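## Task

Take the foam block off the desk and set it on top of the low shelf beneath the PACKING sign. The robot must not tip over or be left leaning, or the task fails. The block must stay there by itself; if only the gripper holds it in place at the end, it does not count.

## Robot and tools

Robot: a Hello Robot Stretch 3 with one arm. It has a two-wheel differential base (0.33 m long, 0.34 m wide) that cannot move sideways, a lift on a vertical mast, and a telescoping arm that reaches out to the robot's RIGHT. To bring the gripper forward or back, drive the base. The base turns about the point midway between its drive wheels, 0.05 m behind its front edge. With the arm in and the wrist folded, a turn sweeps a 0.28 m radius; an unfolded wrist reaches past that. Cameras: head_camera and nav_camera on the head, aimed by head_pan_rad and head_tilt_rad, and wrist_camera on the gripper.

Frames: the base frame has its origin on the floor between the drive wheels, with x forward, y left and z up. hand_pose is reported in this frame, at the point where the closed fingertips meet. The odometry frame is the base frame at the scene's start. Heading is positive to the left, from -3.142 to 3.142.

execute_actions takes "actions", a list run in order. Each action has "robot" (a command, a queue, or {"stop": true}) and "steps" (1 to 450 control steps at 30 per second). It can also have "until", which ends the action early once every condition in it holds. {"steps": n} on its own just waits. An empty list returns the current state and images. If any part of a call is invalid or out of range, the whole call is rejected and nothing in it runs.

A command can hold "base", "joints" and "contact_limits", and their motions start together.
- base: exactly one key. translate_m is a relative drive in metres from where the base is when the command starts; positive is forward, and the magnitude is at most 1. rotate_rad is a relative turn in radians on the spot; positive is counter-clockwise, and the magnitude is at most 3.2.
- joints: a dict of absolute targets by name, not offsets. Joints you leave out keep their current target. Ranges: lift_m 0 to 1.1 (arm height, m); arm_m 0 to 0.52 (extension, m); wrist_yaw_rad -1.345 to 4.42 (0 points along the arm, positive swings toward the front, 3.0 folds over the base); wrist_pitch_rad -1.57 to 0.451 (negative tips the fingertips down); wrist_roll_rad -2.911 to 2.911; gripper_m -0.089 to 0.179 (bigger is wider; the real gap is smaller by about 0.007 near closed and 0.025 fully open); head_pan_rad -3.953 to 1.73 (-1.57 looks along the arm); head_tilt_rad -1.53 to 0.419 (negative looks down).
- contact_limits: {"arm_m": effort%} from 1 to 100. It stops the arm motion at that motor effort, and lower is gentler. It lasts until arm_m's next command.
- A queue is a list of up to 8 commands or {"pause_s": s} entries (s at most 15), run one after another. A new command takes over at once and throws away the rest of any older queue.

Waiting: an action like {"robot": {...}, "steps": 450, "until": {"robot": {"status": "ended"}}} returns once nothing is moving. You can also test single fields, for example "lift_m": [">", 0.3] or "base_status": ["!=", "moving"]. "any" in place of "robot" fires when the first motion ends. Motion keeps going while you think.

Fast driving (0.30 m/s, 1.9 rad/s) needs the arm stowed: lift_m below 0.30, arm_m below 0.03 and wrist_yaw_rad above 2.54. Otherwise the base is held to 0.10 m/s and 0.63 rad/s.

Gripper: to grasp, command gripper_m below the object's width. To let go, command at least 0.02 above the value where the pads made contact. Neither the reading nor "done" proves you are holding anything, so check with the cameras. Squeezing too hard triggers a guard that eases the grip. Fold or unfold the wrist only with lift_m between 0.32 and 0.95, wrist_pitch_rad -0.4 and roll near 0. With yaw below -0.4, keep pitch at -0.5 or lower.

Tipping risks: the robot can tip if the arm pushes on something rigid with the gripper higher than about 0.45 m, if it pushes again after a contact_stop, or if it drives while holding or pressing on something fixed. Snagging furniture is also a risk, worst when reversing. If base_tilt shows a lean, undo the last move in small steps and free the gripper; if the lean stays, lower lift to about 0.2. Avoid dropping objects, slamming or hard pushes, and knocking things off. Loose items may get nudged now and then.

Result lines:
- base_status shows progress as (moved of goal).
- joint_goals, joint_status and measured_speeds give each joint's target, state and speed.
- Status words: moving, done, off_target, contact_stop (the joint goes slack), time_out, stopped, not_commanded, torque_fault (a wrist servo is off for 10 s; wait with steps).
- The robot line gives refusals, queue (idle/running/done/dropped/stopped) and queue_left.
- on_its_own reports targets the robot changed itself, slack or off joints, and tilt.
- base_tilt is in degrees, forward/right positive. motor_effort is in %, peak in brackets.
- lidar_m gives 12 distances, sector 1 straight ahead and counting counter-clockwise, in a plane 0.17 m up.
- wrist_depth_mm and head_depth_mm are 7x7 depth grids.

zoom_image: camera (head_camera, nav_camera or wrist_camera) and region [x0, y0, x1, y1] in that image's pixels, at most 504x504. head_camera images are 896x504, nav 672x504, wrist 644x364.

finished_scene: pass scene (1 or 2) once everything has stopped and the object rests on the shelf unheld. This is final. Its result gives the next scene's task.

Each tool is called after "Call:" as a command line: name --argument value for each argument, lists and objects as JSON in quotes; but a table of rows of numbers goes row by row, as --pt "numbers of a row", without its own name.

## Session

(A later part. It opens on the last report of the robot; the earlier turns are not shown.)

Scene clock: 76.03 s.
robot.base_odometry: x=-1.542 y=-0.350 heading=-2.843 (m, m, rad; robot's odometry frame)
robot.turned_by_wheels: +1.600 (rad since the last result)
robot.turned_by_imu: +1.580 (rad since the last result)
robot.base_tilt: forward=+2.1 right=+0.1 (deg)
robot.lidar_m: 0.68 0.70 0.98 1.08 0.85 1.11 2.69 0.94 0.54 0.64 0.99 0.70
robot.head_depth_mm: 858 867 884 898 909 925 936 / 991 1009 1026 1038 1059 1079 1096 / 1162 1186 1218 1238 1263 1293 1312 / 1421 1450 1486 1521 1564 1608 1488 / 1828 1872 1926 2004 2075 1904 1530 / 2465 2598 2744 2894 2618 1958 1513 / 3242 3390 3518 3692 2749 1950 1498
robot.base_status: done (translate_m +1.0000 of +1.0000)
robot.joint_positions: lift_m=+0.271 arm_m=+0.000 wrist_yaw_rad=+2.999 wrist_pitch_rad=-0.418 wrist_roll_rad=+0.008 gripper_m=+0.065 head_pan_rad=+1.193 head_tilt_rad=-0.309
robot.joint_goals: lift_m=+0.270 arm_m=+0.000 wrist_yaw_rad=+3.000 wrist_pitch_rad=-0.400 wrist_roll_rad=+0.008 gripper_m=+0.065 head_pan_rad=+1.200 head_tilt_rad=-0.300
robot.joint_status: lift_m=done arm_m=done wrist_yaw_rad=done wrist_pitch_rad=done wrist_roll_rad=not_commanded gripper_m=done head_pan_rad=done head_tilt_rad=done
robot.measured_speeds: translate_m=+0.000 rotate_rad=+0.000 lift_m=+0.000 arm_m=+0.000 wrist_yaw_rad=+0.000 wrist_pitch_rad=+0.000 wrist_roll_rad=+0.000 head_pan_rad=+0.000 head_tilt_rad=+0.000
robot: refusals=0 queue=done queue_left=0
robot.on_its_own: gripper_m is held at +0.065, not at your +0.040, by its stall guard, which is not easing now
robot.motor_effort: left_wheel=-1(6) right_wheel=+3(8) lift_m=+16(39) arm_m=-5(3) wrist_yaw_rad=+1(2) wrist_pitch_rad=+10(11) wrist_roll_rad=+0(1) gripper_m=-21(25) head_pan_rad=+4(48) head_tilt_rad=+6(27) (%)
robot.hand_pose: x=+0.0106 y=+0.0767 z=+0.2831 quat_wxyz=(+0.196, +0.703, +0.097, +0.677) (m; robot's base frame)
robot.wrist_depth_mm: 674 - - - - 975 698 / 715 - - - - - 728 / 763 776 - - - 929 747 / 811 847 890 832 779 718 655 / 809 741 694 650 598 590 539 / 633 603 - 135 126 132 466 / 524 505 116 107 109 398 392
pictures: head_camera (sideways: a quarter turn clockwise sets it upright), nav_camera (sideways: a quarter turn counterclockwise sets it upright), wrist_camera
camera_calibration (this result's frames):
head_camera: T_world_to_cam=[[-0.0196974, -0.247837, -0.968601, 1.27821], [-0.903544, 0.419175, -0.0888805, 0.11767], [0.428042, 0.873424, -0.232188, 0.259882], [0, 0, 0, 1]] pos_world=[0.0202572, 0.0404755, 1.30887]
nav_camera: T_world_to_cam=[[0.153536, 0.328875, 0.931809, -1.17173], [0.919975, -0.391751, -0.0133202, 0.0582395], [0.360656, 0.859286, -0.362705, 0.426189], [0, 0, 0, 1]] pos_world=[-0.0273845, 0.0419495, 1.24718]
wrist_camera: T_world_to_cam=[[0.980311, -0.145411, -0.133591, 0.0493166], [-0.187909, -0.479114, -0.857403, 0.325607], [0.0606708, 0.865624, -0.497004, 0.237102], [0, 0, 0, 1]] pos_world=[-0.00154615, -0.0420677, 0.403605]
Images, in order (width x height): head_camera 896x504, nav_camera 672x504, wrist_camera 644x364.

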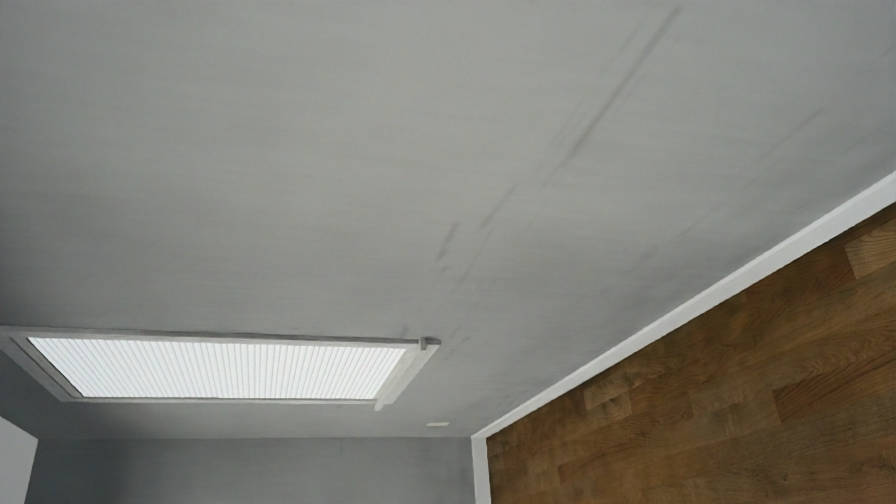

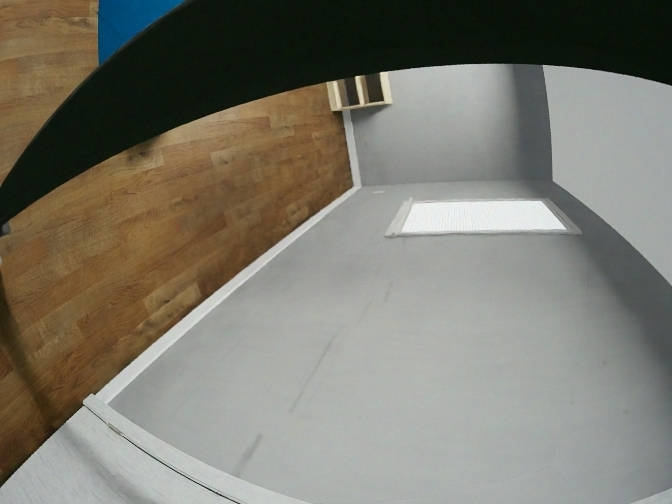

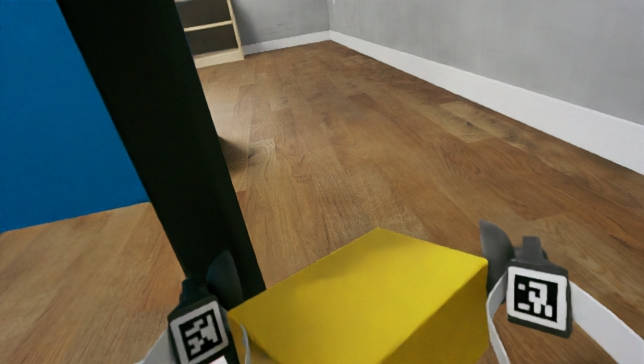

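Call:
execute_actions --actions '[{"robot":[{"base":{"rotate_rad":1.59},"joints":{"head_pan_rad":0.5}},{"base":{"translate_m":1}},{"base":{"translate_m":0.8}}],"steps":450,"until":{"robot":{"status":"ended"}}}]'

Scene clock: 88.93 s.
robot.base_odometry: x=-0.980 y=-2.060 heading=-1.253 (m, m, rad; robot's odometry frame)
robot.turned_by_wheels: +1.590 (rad since the last result)
robot.turned_by_imu: +1.563 (rad since the last result)
robot.base_tilt: forward=+2.0 right=+0.1 (deg)
robot.lidar_m: 1.66 1.85 2.87 2.17 1.43 0.62 2.33 0.98 0.72 0.69 0.72 0.98
robot.head_depth_mm: 1706 1782 1844 1924 1982 2034 1589 / 1785 1867 1951 2020 1969 1942 1577 / 1861 1955 2024 2106 1928 1918 1562 / 1966 2041 2142 2210 2111 1976 1542 / 2050 2151 2238 2341 2248 1982 1542 / 2168 2247 2379 2431 2335 1964 1517 / 2285 2400 2545 2669 2420 1936 1501
robot.base_status: done (translate_m +0.8000 of +0.8000)
robot.joint_positions: lift_m=+0.271 arm_m=+0.000 wrist_yaw_rad=+2.999 wrist_pitch_rad=-0.418 wrist_roll_rad=+0.008 gripper_m=+0.065 head_pan_rad=+0.507 head_tilt_rad=-0.309
robot.joint_goals: lift_m=+0.270 arm_m=+0.000 wrist_yaw_rad=+3.000 wrist_pitch_rad=-0.400 wrist_roll_rad=+0.008 gripper_m=+0.065 head_pan_rad=+0.500 head_tilt_rad=-0.300
robot.joint_status: lift_m=done arm_m=done wrist_yaw_rad=done wrist_pitch_rad=done wrist_roll_rad=not_commanded gripper_m=done head_pan_rad=done head_tilt_rad=done
robot.measured_speeds: translate_m=+0.000 rotate_rad=+0.000 lift_m=+0.000 arm_m=+0.000 wrist_yaw_rad=+0.000 wrist_pitch_rad=+0.000 wrist_roll_rad=+0.000 head_pan_rad=+0.000 head_tilt_rad=+0.000
robot: refusals=0 queue=done queue_left=0
robot.on_its_own: gripper_m is held at +0.065, not at your +0.040, by its stall guard, which is not easing now
robot.motor_effort: left_wheel=-1(7) right_wheel=+3(9) lift_m=+16(16) arm_m=-5(5) wrist_yaw_rad=+1(1) wrist_pitch_rad=+10(10) wrist_roll_rad=+1(0) gripper_m=-21(21) head_pan_rad=-3(40) head_tilt_rad=+5(6) (%)
robot.hand_pose: x=+0.0106 y=+0.0767 z=+0.2831 quat_wxyz=(+0.196, +0.703, +0.097, +0.677) (m; robot's base frame)
robot.wrist_depth_mm: 977 - - - - - - / - - - - - - - / - - - - - 954 859 / 938 943 901 834 765 706 663 / 711 742 683 658 606 581 540 / 622 600 - 134 126 133 465 / 522 510 116 107 110 395 390
pictures: head_camera (sideways: a quarter turn clockwise sets it upright), nav_camera (sideways: a quarter turn counterclockwise sets it upright), wrist_camera
camera_calibration (this result's frames):
head_camera: T_world_to_cam=[[-0.171663, -0.178911, -0.968774, 1.27936], [-0.433344, 0.896839, -0.0888394, 0.114748], [0.884729, 0.404562, -0.231484, 0.256179], [0, 0, 0, 1]] pos_world=[0.0426949, 0.02234, 1.3089]
nav_camera: T_world_to_cam=[[0.326576, 0.156812, 0.932072, -1.17313], [0.463497, -0.885998, -0.0133383, 0.0610476], [0.823722, 0.436368, -0.362028, 0.422483], [0, 0, 0, 1]] pos_world=[0.00681117, 0.0536897, 1.2472]
wrist_camera: T_world_to_cam=[[0.980323, -0.145331, -0.133588, 0.0493253], [-0.187868, -0.47914, -0.857398, 0.325595], [0.0605992, 0.865624, -0.497015, 0.237115], [0, 0, 0, 1]] pos_world=[-0.00155487, -0.0420787, 0.403603]
Images, in order (width x height): head_camera 896x504, nav_camera 672x504, wrist_camera 644x364.

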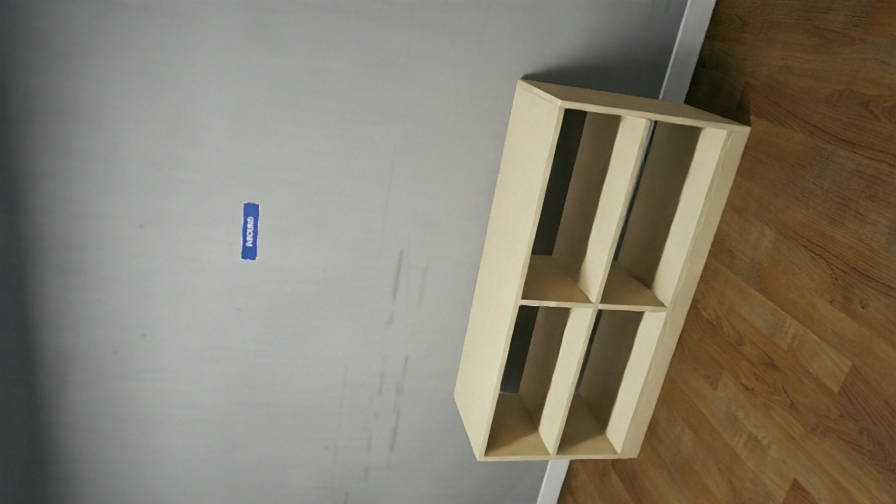

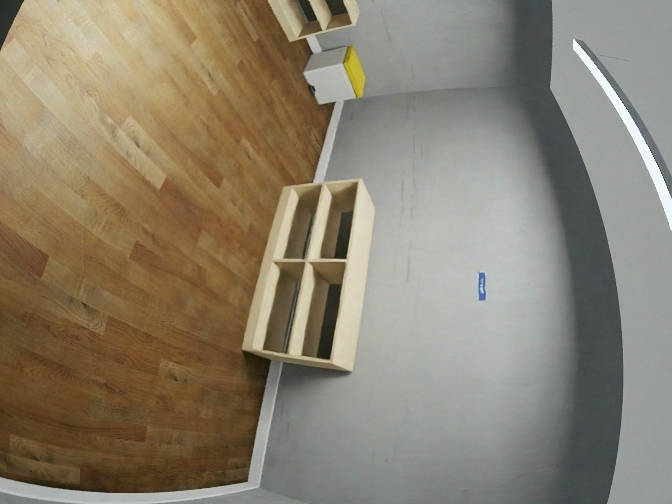

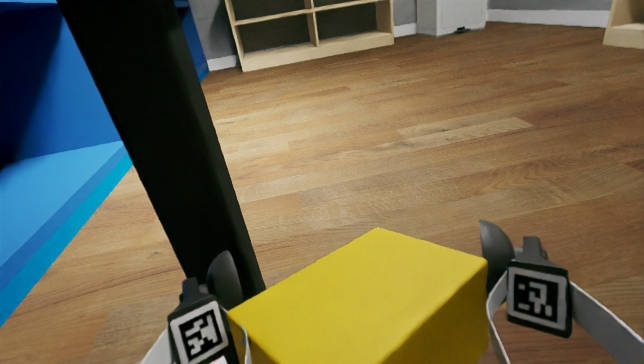

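Call:
execute_actions --actions '[{"robot":[{"base":{"rotate_rad":1.45},"joints":{"head_pan_rad":0,"head_tilt_rad":-0.2}},{"base":{"translate_m":1}},{"base":{"translate_m":0.5}}],"steps":450,"until":{"robot":{"status":"ended"}}}]'

Scene clock: 101.77 s.
robot.base_odometry: x=+0.491 y=-1.768 heading=+0.196 (m, m, rad; robot's odometry frame)
robot.turned_by_wheels: +1.450 (rad since the last result)
robot.turned_by_imu: +1.425 (rad since the last result)
robot.base_tilt: forward=+2.1 right=+0.1 (deg)
robot.lidar_m: 1.21 1.27 0.97 1.21 1.21 1.40 2.18 2.20 1.55 1.41 1.84 1.42
robot.head_depth_mm: 1542 1592 1659 1730 1806 1848 1689 / 1514 1564 1624 1680 1744 1521 1497 / 1465 1526 1584 1637 1691 1507 1519 / 1434 1491 1542 1602 1663 1481 1445 / 1416 1458 1512 1567 1612 1375 1423 / 1388 1429 1476 1530 1574 1427 1408 / 1356 1410 1439 1503 1543 1409 1378
robot.base_status: done (translate_m +0.5000 of +0.5000)
robot.joint_positions: lift_m=+0.271 arm_m=+0.000 wrist_yaw_rad=+2.999 wrist_pitch_rad=-0.418 wrist_roll_rad=+0.008 gripper_m=+0.065 head_pan_rad=+0.007 head_tilt_rad=-0.210
robot.joint_goals: lift_m=+0.270 arm_m=+0.000 wrist_yaw_rad=+3.000 wrist_pitch_rad=-0.400 wrist_roll_rad=+0.008 gripper_m=+0.065 head_pan_rad=+0.000 head_tilt_rad=-0.200
robot.joint_status: lift_m=done arm_m=done wrist_yaw_rad=done wrist_pitch_rad=done wrist_roll_rad=not_commanded gripper_m=done head_pan_rad=done head_tilt_rad=done
robot.measured_speeds: translate_m=+0.000 rotate_rad=+0.000 lift_m=+0.000 arm_m=+0.000 wrist_yaw_rad=+0.000 wrist_pitch_rad=+0.000 wrist_roll_rad=+0.000 head_pan_rad=+0.000 head_tilt_rad=+0.000
robot: refusals=0 queue=done queue_left=0
robot.on_its_own: gripper_m is held at +0.065, not at your +0.040, by its stall guard, which is not easing now
robot.motor_effort: left_wheel=-2(7) right_wheel=+3(8) lift_m=+16(16) arm_m=-4(4) wrist_yaw_rad=+1(1) wrist_pitch_rad=+10(10) wrist_roll_rad=+0(1) gripper_m=-19(20) head_pan_rad=-3(33) head_tilt_rad=+6(21) (%)
robot.hand_pose: x=+0.0106 y=+0.0767 z=+0.2831 quat_wxyz=(+0.196, +0.703, +0.097, +0.677) (m; robot's base frame)
robot.wrist_depth_mm: 624 - - - - - - / - - - - - - - / - 735 - 954 958 934 863 / 921 786 851 817 784 718 666 / 755 734 690 655 594 581 548 / 643 604 - 134 125 132 465 / 520 512 116 107 109 395 391
pictures: head_camera (sideways: a quarter turn clockwise sets it upright), nav_camera (sideways: a quarter turn counterclockwise sets it upright), wrist_camera
camera_calibration (this result's frames):
head_camera: T_world_to_cam=[[-0.139593, -0.0740519, -0.987436, 1.30358], [0.0581099, 0.994869, -0.0828243, 0.103931], [0.988502, -0.0689416, -0.134574, 0.129403], [0, 0, 0, 1]] pos_world=[0.0480168, 0.00205692, 1.31323]
nav_camera: T_world_to_cam=[[0.267968, -0.0195831, 0.963229, -1.21345], [-0.0165148, -0.99974, -0.015731, 0.0670926], [0.963286, -0.0116921, -0.268222, 0.299547], [0, 0, 0, 1]] pos_world=[0.0377252, 0.0468143, 1.25023]
wrist_camera: T_world_to_cam=[[0.980331, -0.145282, -0.133584, 0.049331], [-0.187842, -0.479163, -0.857391, 0.325588], [0.0605549, 0.865619, -0.497028, 0.23712], [0, 0, 0, 1]] pos_world=[-0.00156029, -0.0420792, 0.403601]
Images, in order (width x height): head_camera 896x504, nav_camera 672x504, wrist_camera 644x364.

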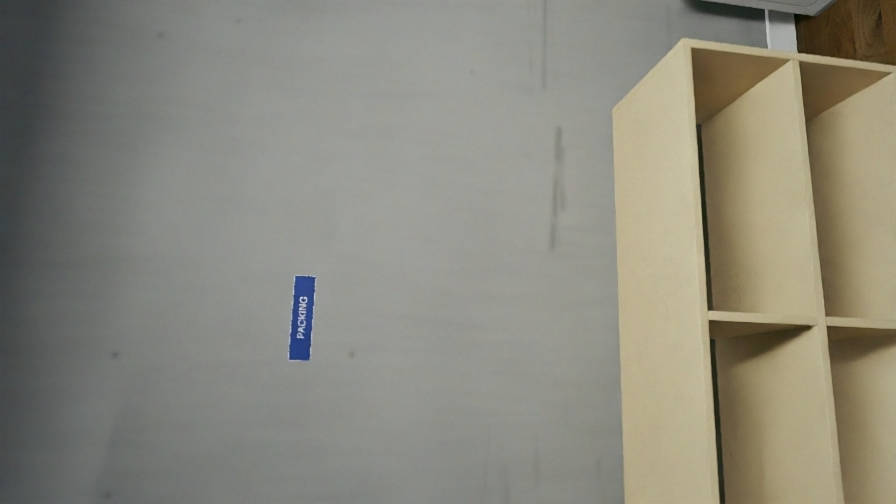

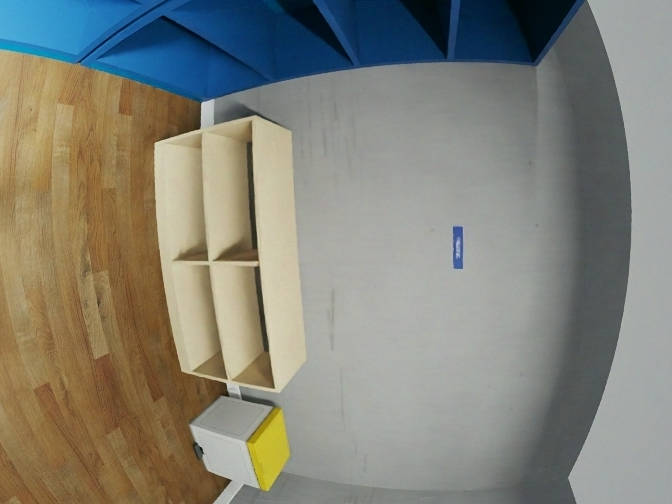

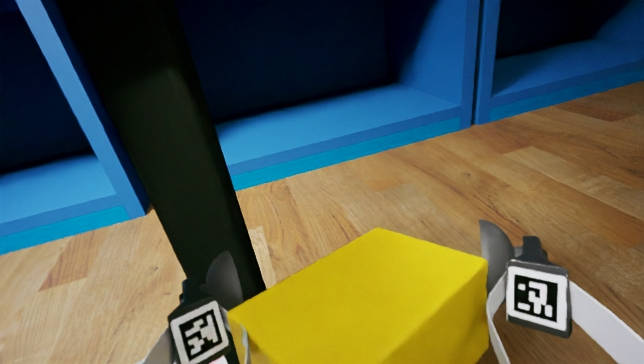

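Call:
execute_actions --actions '[{"robot":[{"base":{"translate_m":0.72}},{"base":{"rotate_rad":1.6},"joints":{"lift_m":0.72,"head_pan_rad":-1.57,"head_tilt_rad":-0.8}},{"joints":{"wrist_yaw_rad":0}},{"joints":{"arm_m":0.27,"wrist_pitch_rad":-0.2}}],"steps":450,"until":{"robot":{"status":"ended"}}}]'

Scene clock: 118.17 s.
robot.base_odometry: x=+1.197 y=-1.627 heading=+1.796 (m, m, rad; robot's odometry frame)
robot.turned_by_wheels: +1.600 (rad since the last result)
robot.turned_by_imu: +1.577 (rad since the last result)
robot.base_tilt: forward=+2.0 right=+0.1 (deg)
robot.lidar_m: 0.85 1.32 1.28 2.89 2.36 1.50 1.73 0.82 0.84 0.49 0.85 0.71
robot.head_depth_mm: 768 883 1033 1043 920 1247 1191 / 761 867 1016 1027 883 1061 - / 751 855 992 1082 - 1196 1152 / 740 842 977 - 866 1164 1147 / 730 828 958 956 826 1007 1132 / 718 815 943 973 821 1012 1120 / 709 805 926 956 812 984 1107
robot.base_status: done (rotate_rad +1.5999 of +1.6000)
robot.joint_positions: lift_m=+0.719 arm_m=+0.270 wrist_yaw_rad=+0.001 wrist_pitch_rad=-0.230 wrist_roll_rad=+0.008 gripper_m=+0.065 head_pan_rad=-1.563 head_tilt_rad=-0.790
robot.joint_goals: lift_m=+0.720 arm_m=+0.270 wrist_yaw_rad=+0.000 wrist_pitch_rad=-0.200 wrist_roll_rad=+0.008 gripper_m=+0.065 head_pan_rad=-1.570 head_tilt_rad=-0.800
robot.joint_status: lift_m=done arm_m=done wrist_yaw_rad=done wrist_pitch_rad=done wrist_roll_rad=not_commanded gripper_m=done head_pan_rad=done head_tilt_rad=done
robot.measured_speeds: translate_m=+0.000 rotate_rad=+0.000 lift_m=+0.000 arm_m=+0.000 wrist_yaw_rad=+0.000 wrist_pitch_rad=+0.000 wrist_roll_rad=+0.000 head_pan_rad=+0.000 head_tilt_rad=+0.000
robot: refusals=0 queue=done queue_left=0
robot.on_its_own: gripper_m is held at +0.065, not at your +0.040, by its stall guard, which is not easing now
robot.motor_effort: left_wheel=-1(8) right_wheel=+3(8) lift_m=+37(40) arm_m=+7(6) wrist_yaw_rad=+0(2) wrist_pitch_rad=+17(17) wrist_roll_rad=+1(1) gripper_m=-20(20) head_pan_rad=-4(47) head_tilt_rad=-6(46) (%)
robot.hand_pose: x=-0.0214 y=-0.6586 z=+0.7763 quat_wxyz=(+0.700, +0.081, -0.705, -0.081) (m; robot's base frame)
robot.wrist_depth_mm: 312 318 328 337 349 356 364 / 324 331 341 350 363 371 385 / 340 352 356 372 381 391 406 / 355 363 373 383 399 410 428 / 370 384 394 405 407 432 445 / 387 396 405 134 126 132 362 / 410 415 118 107 109 296 295
pictures: head_camera (sideways: a quarter turn clockwise sets it upright), nav_camera (sideways: a quarter turn counterclockwise sets it upright), wrist_camera
camera_calibration (this result's frames):
head_camera: T_world_to_cam=[[-0.0781397, 0.657965, -0.748983, 0.992096], [0.994481, -0.00131765, -0.104909, 0.126898], [-0.0700137, -0.753047, -0.654231, 0.81209], [0, 0, 0, 1]] pos_world=[0.00818161, -0.0410556, 1.28767]
nav_camera: T_world_to_cam=[[-0.0156621, -0.752232, 0.658713, -0.814646], [-0.999789, 0.0205548, -0.000298893, 0.0529934], [-0.0133149, -0.658578, -0.752394, 0.935447], [0, 0, 0, 1]] pos_world=[0.0526785, 0.00217311, 1.24046]
wrist_camera: T_world_to_cam=[[-0.991013, -0.0211729, -0.132076, 0.0781852], [0.117688, 0.331283, -0.936163, 0.991603], [0.0635757, -0.943294, -0.325814, -0.203483], [0, 0, 0, 1]] pos_world=[-0.0262805, -0.51879, 0.872331]
Images, in order (width x height): head_camera 896x504, nav_camera 672x504, wrist_camera 644x364.

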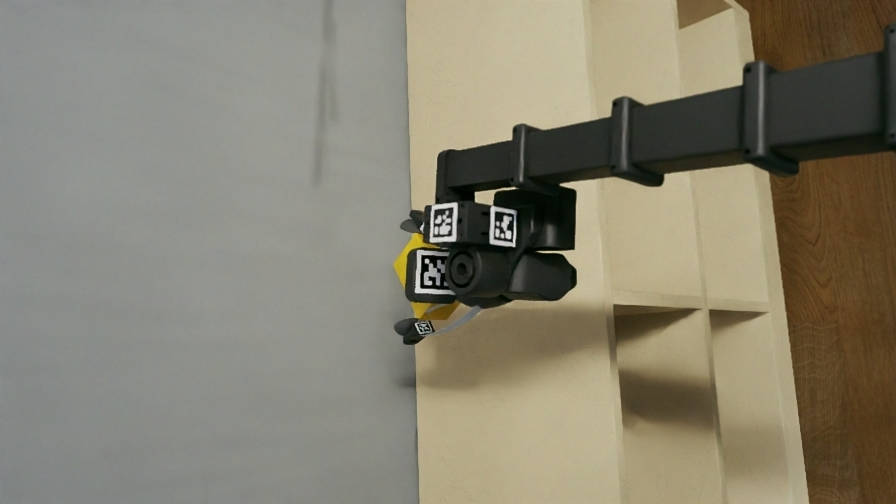

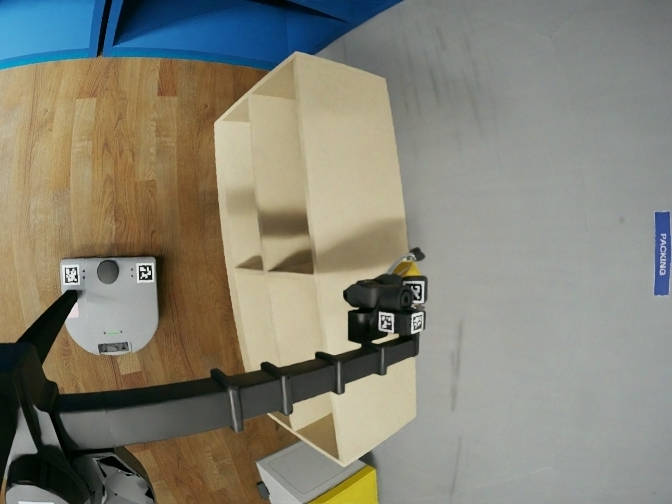

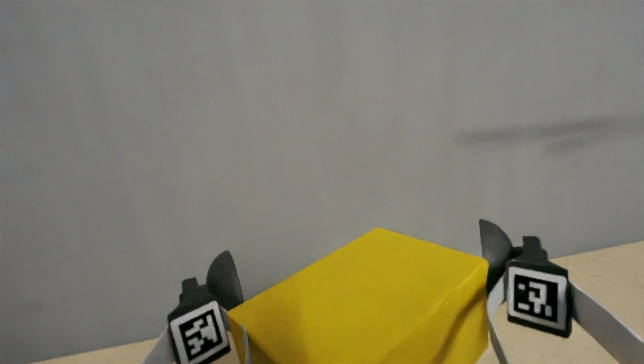

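Call:
execute_actions --actions '[{"robot":{"joints":{"lift_m":0.61}},"steps":150,"until":{"robot":{"status":"ended"}}},{"robot":[{"joints":{"gripper_m":0.17}},{"joints":{"lift_m":0.75}}],"steps":200,"until":{"robot":{"status":"ended"}}}]'

Call:
finished_scene --scene 1

Scene clock: 126.87 s.
robot.base_odometry: x=+1.197 y=-1.627 heading=+1.796 (m, m, rad; robot's odometry frame)
robot.turned_by_wheels: +0.000 (rad since the last result)
robot.turned_by_imu: -0.001 (rad since the last result)
robot.base_tilt: forward=+2.0 right=+0.2 (deg)
robot.lidar_m: 0.86 1.33 1.28 2.89 2.35 1.50 1.72 0.82 0.84 0.49 0.85 0.71
robot.head_depth_mm: 772 881 1032 1051 919 1249 1202 / 758 870 1015 1046 886 - - / 748 855 996 - 851 1188 1157 / 740 841 977 - 839 1157 1145 / 729 828 957 955 824 1009 1135 / 719 817 945 970 822 1009 1120 / 710 802 926 956 811 985 1103
robot.base_status: done (rotate_rad +1.5999 of +1.6000)
robot.joint_positions: lift_m=+0.749 arm_m=+0.270 wrist_yaw_rad=+0.001 wrist_pitch_rad=-0.226 wrist_roll_rad=+0.008 gripper_m=+0.170 head_pan_rad=-1.563 head_tilt_rad=-0.790
robot.joint_goals: lift_m=+0.750 arm_m=+0.270 wrist_yaw_rad=+0.000 wrist_pitch_rad=-0.200 wrist_roll_rad=+0.008 gripper_m=+0.170 head_pan_rad=-1.570 head_tilt_rad=-0.800
robot.joint_status: lift_m=done arm_m=done wrist_yaw_rad=done wrist_pitch_rad=done wrist_roll_rad=not_commanded gripper_m=done head_pan_rad=done head_tilt_rad=done
robot.measured_speeds: translate_m=+0.000 rotate_rad=+0.000 lift_m=+0.000 arm_m=+0.000 wrist_yaw_rad=+0.000 wrist_pitch_rad=+0.000 wrist_roll_rad=+0.000 head_pan_rad=+0.000 head_tilt_rad=+0.000
robot: refusals=0 queue=done queue_left=0
robot.motor_effort: left_wheel=-2(2) right_wheel=+3(3) lift_m=+36(37) arm_m=+7(6) wrist_yaw_rad=-1(0) wrist_pitch_rad=+14(17) wrist_roll_rad=+1(1) gripper_m=+0(83) head_pan_rad=-4(3) head_tilt_rad=-6(6) (%)
robot.hand_pose: x=-0.0214 y=-0.6589 z=+0.8074 quat_wxyz=(+0.700, +0.080, -0.705, -0.080) (m; robot's base frame)
robot.wrist_depth_mm: 313 320 328 337 344 356 364 / 324 335 343 352 362 369 384 / 336 347 360 366 378 389 405 / 354 365 374 386 394 410 421 / 369 378 389 406 417 433 448 / 387 395 413 427 440 437 - / 407 - 427 388 370 352 325
pictures: head_camera (sideways: a quarter turn clockwise sets it upright), nav_camera (sideways: a quarter turn counterclockwise sets it upright), wrist_camera
camera_calibration (this result's frames):
head_camera: T_world_to_cam=[[-0.0781398, 0.657965, -0.748983, 0.992096], [0.994481, -0.00131753, -0.104909, 0.126898], [-0.0700136, -0.753047, -0.654231, 0.81209], [0, 0, 0, 1]] pos_world=[0.00818162, -0.0410556, 1.28767]
nav_camera: T_world_to_cam=[[-0.015662, -0.752232, 0.658713, -0.814646], [-0.999789, 0.0205546, -0.000298891, 0.0529934], [-0.0133148, -0.658578, -0.752395, 0.935447], [0, 0, 0, 1]] pos_world=[0.0526785, 0.00217312, 1.24046]
wrist_camera: T_world_to_cam=[[-0.991013, -0.0217187, -0.131989, 0.0818474], [0.11769, 0.327415, -0.937523, 1.01931], [0.063577, -0.944631, -0.321916, -0.197719], [0, 0, 0, 1]] pos_world=[-0.0262804, -0.518732, 0.902785]
Images, in order (width x height): head_camera 896x504, nav_camera 672x504, wrist_camera 644x364.

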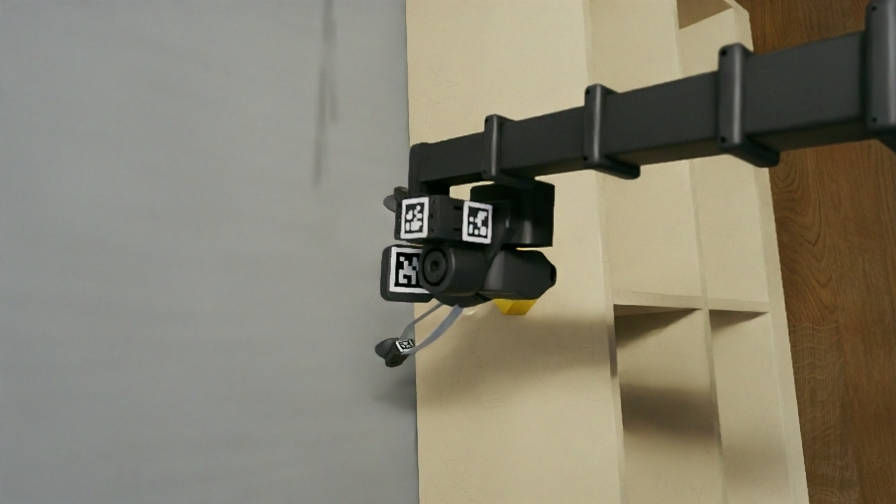

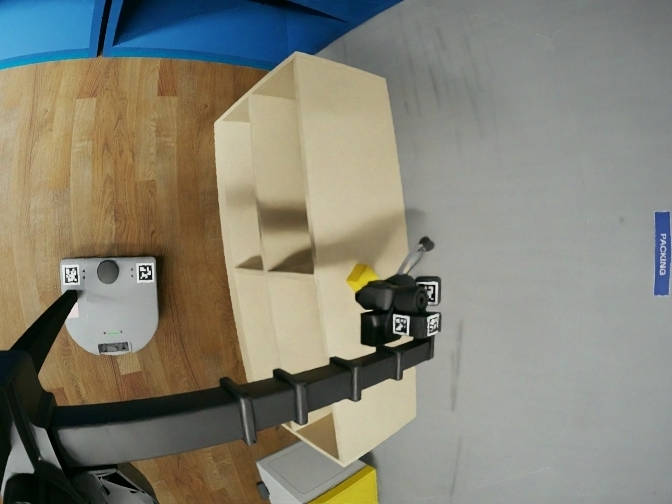

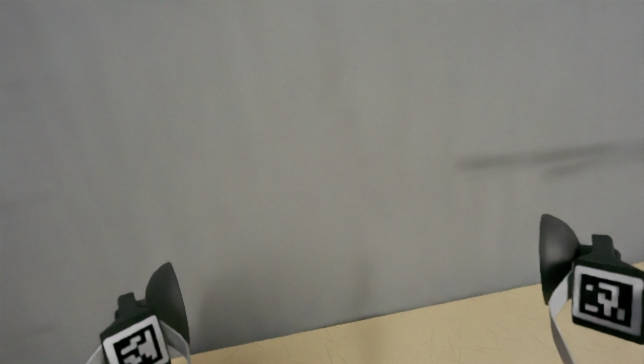

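The scene is finished: the task was done.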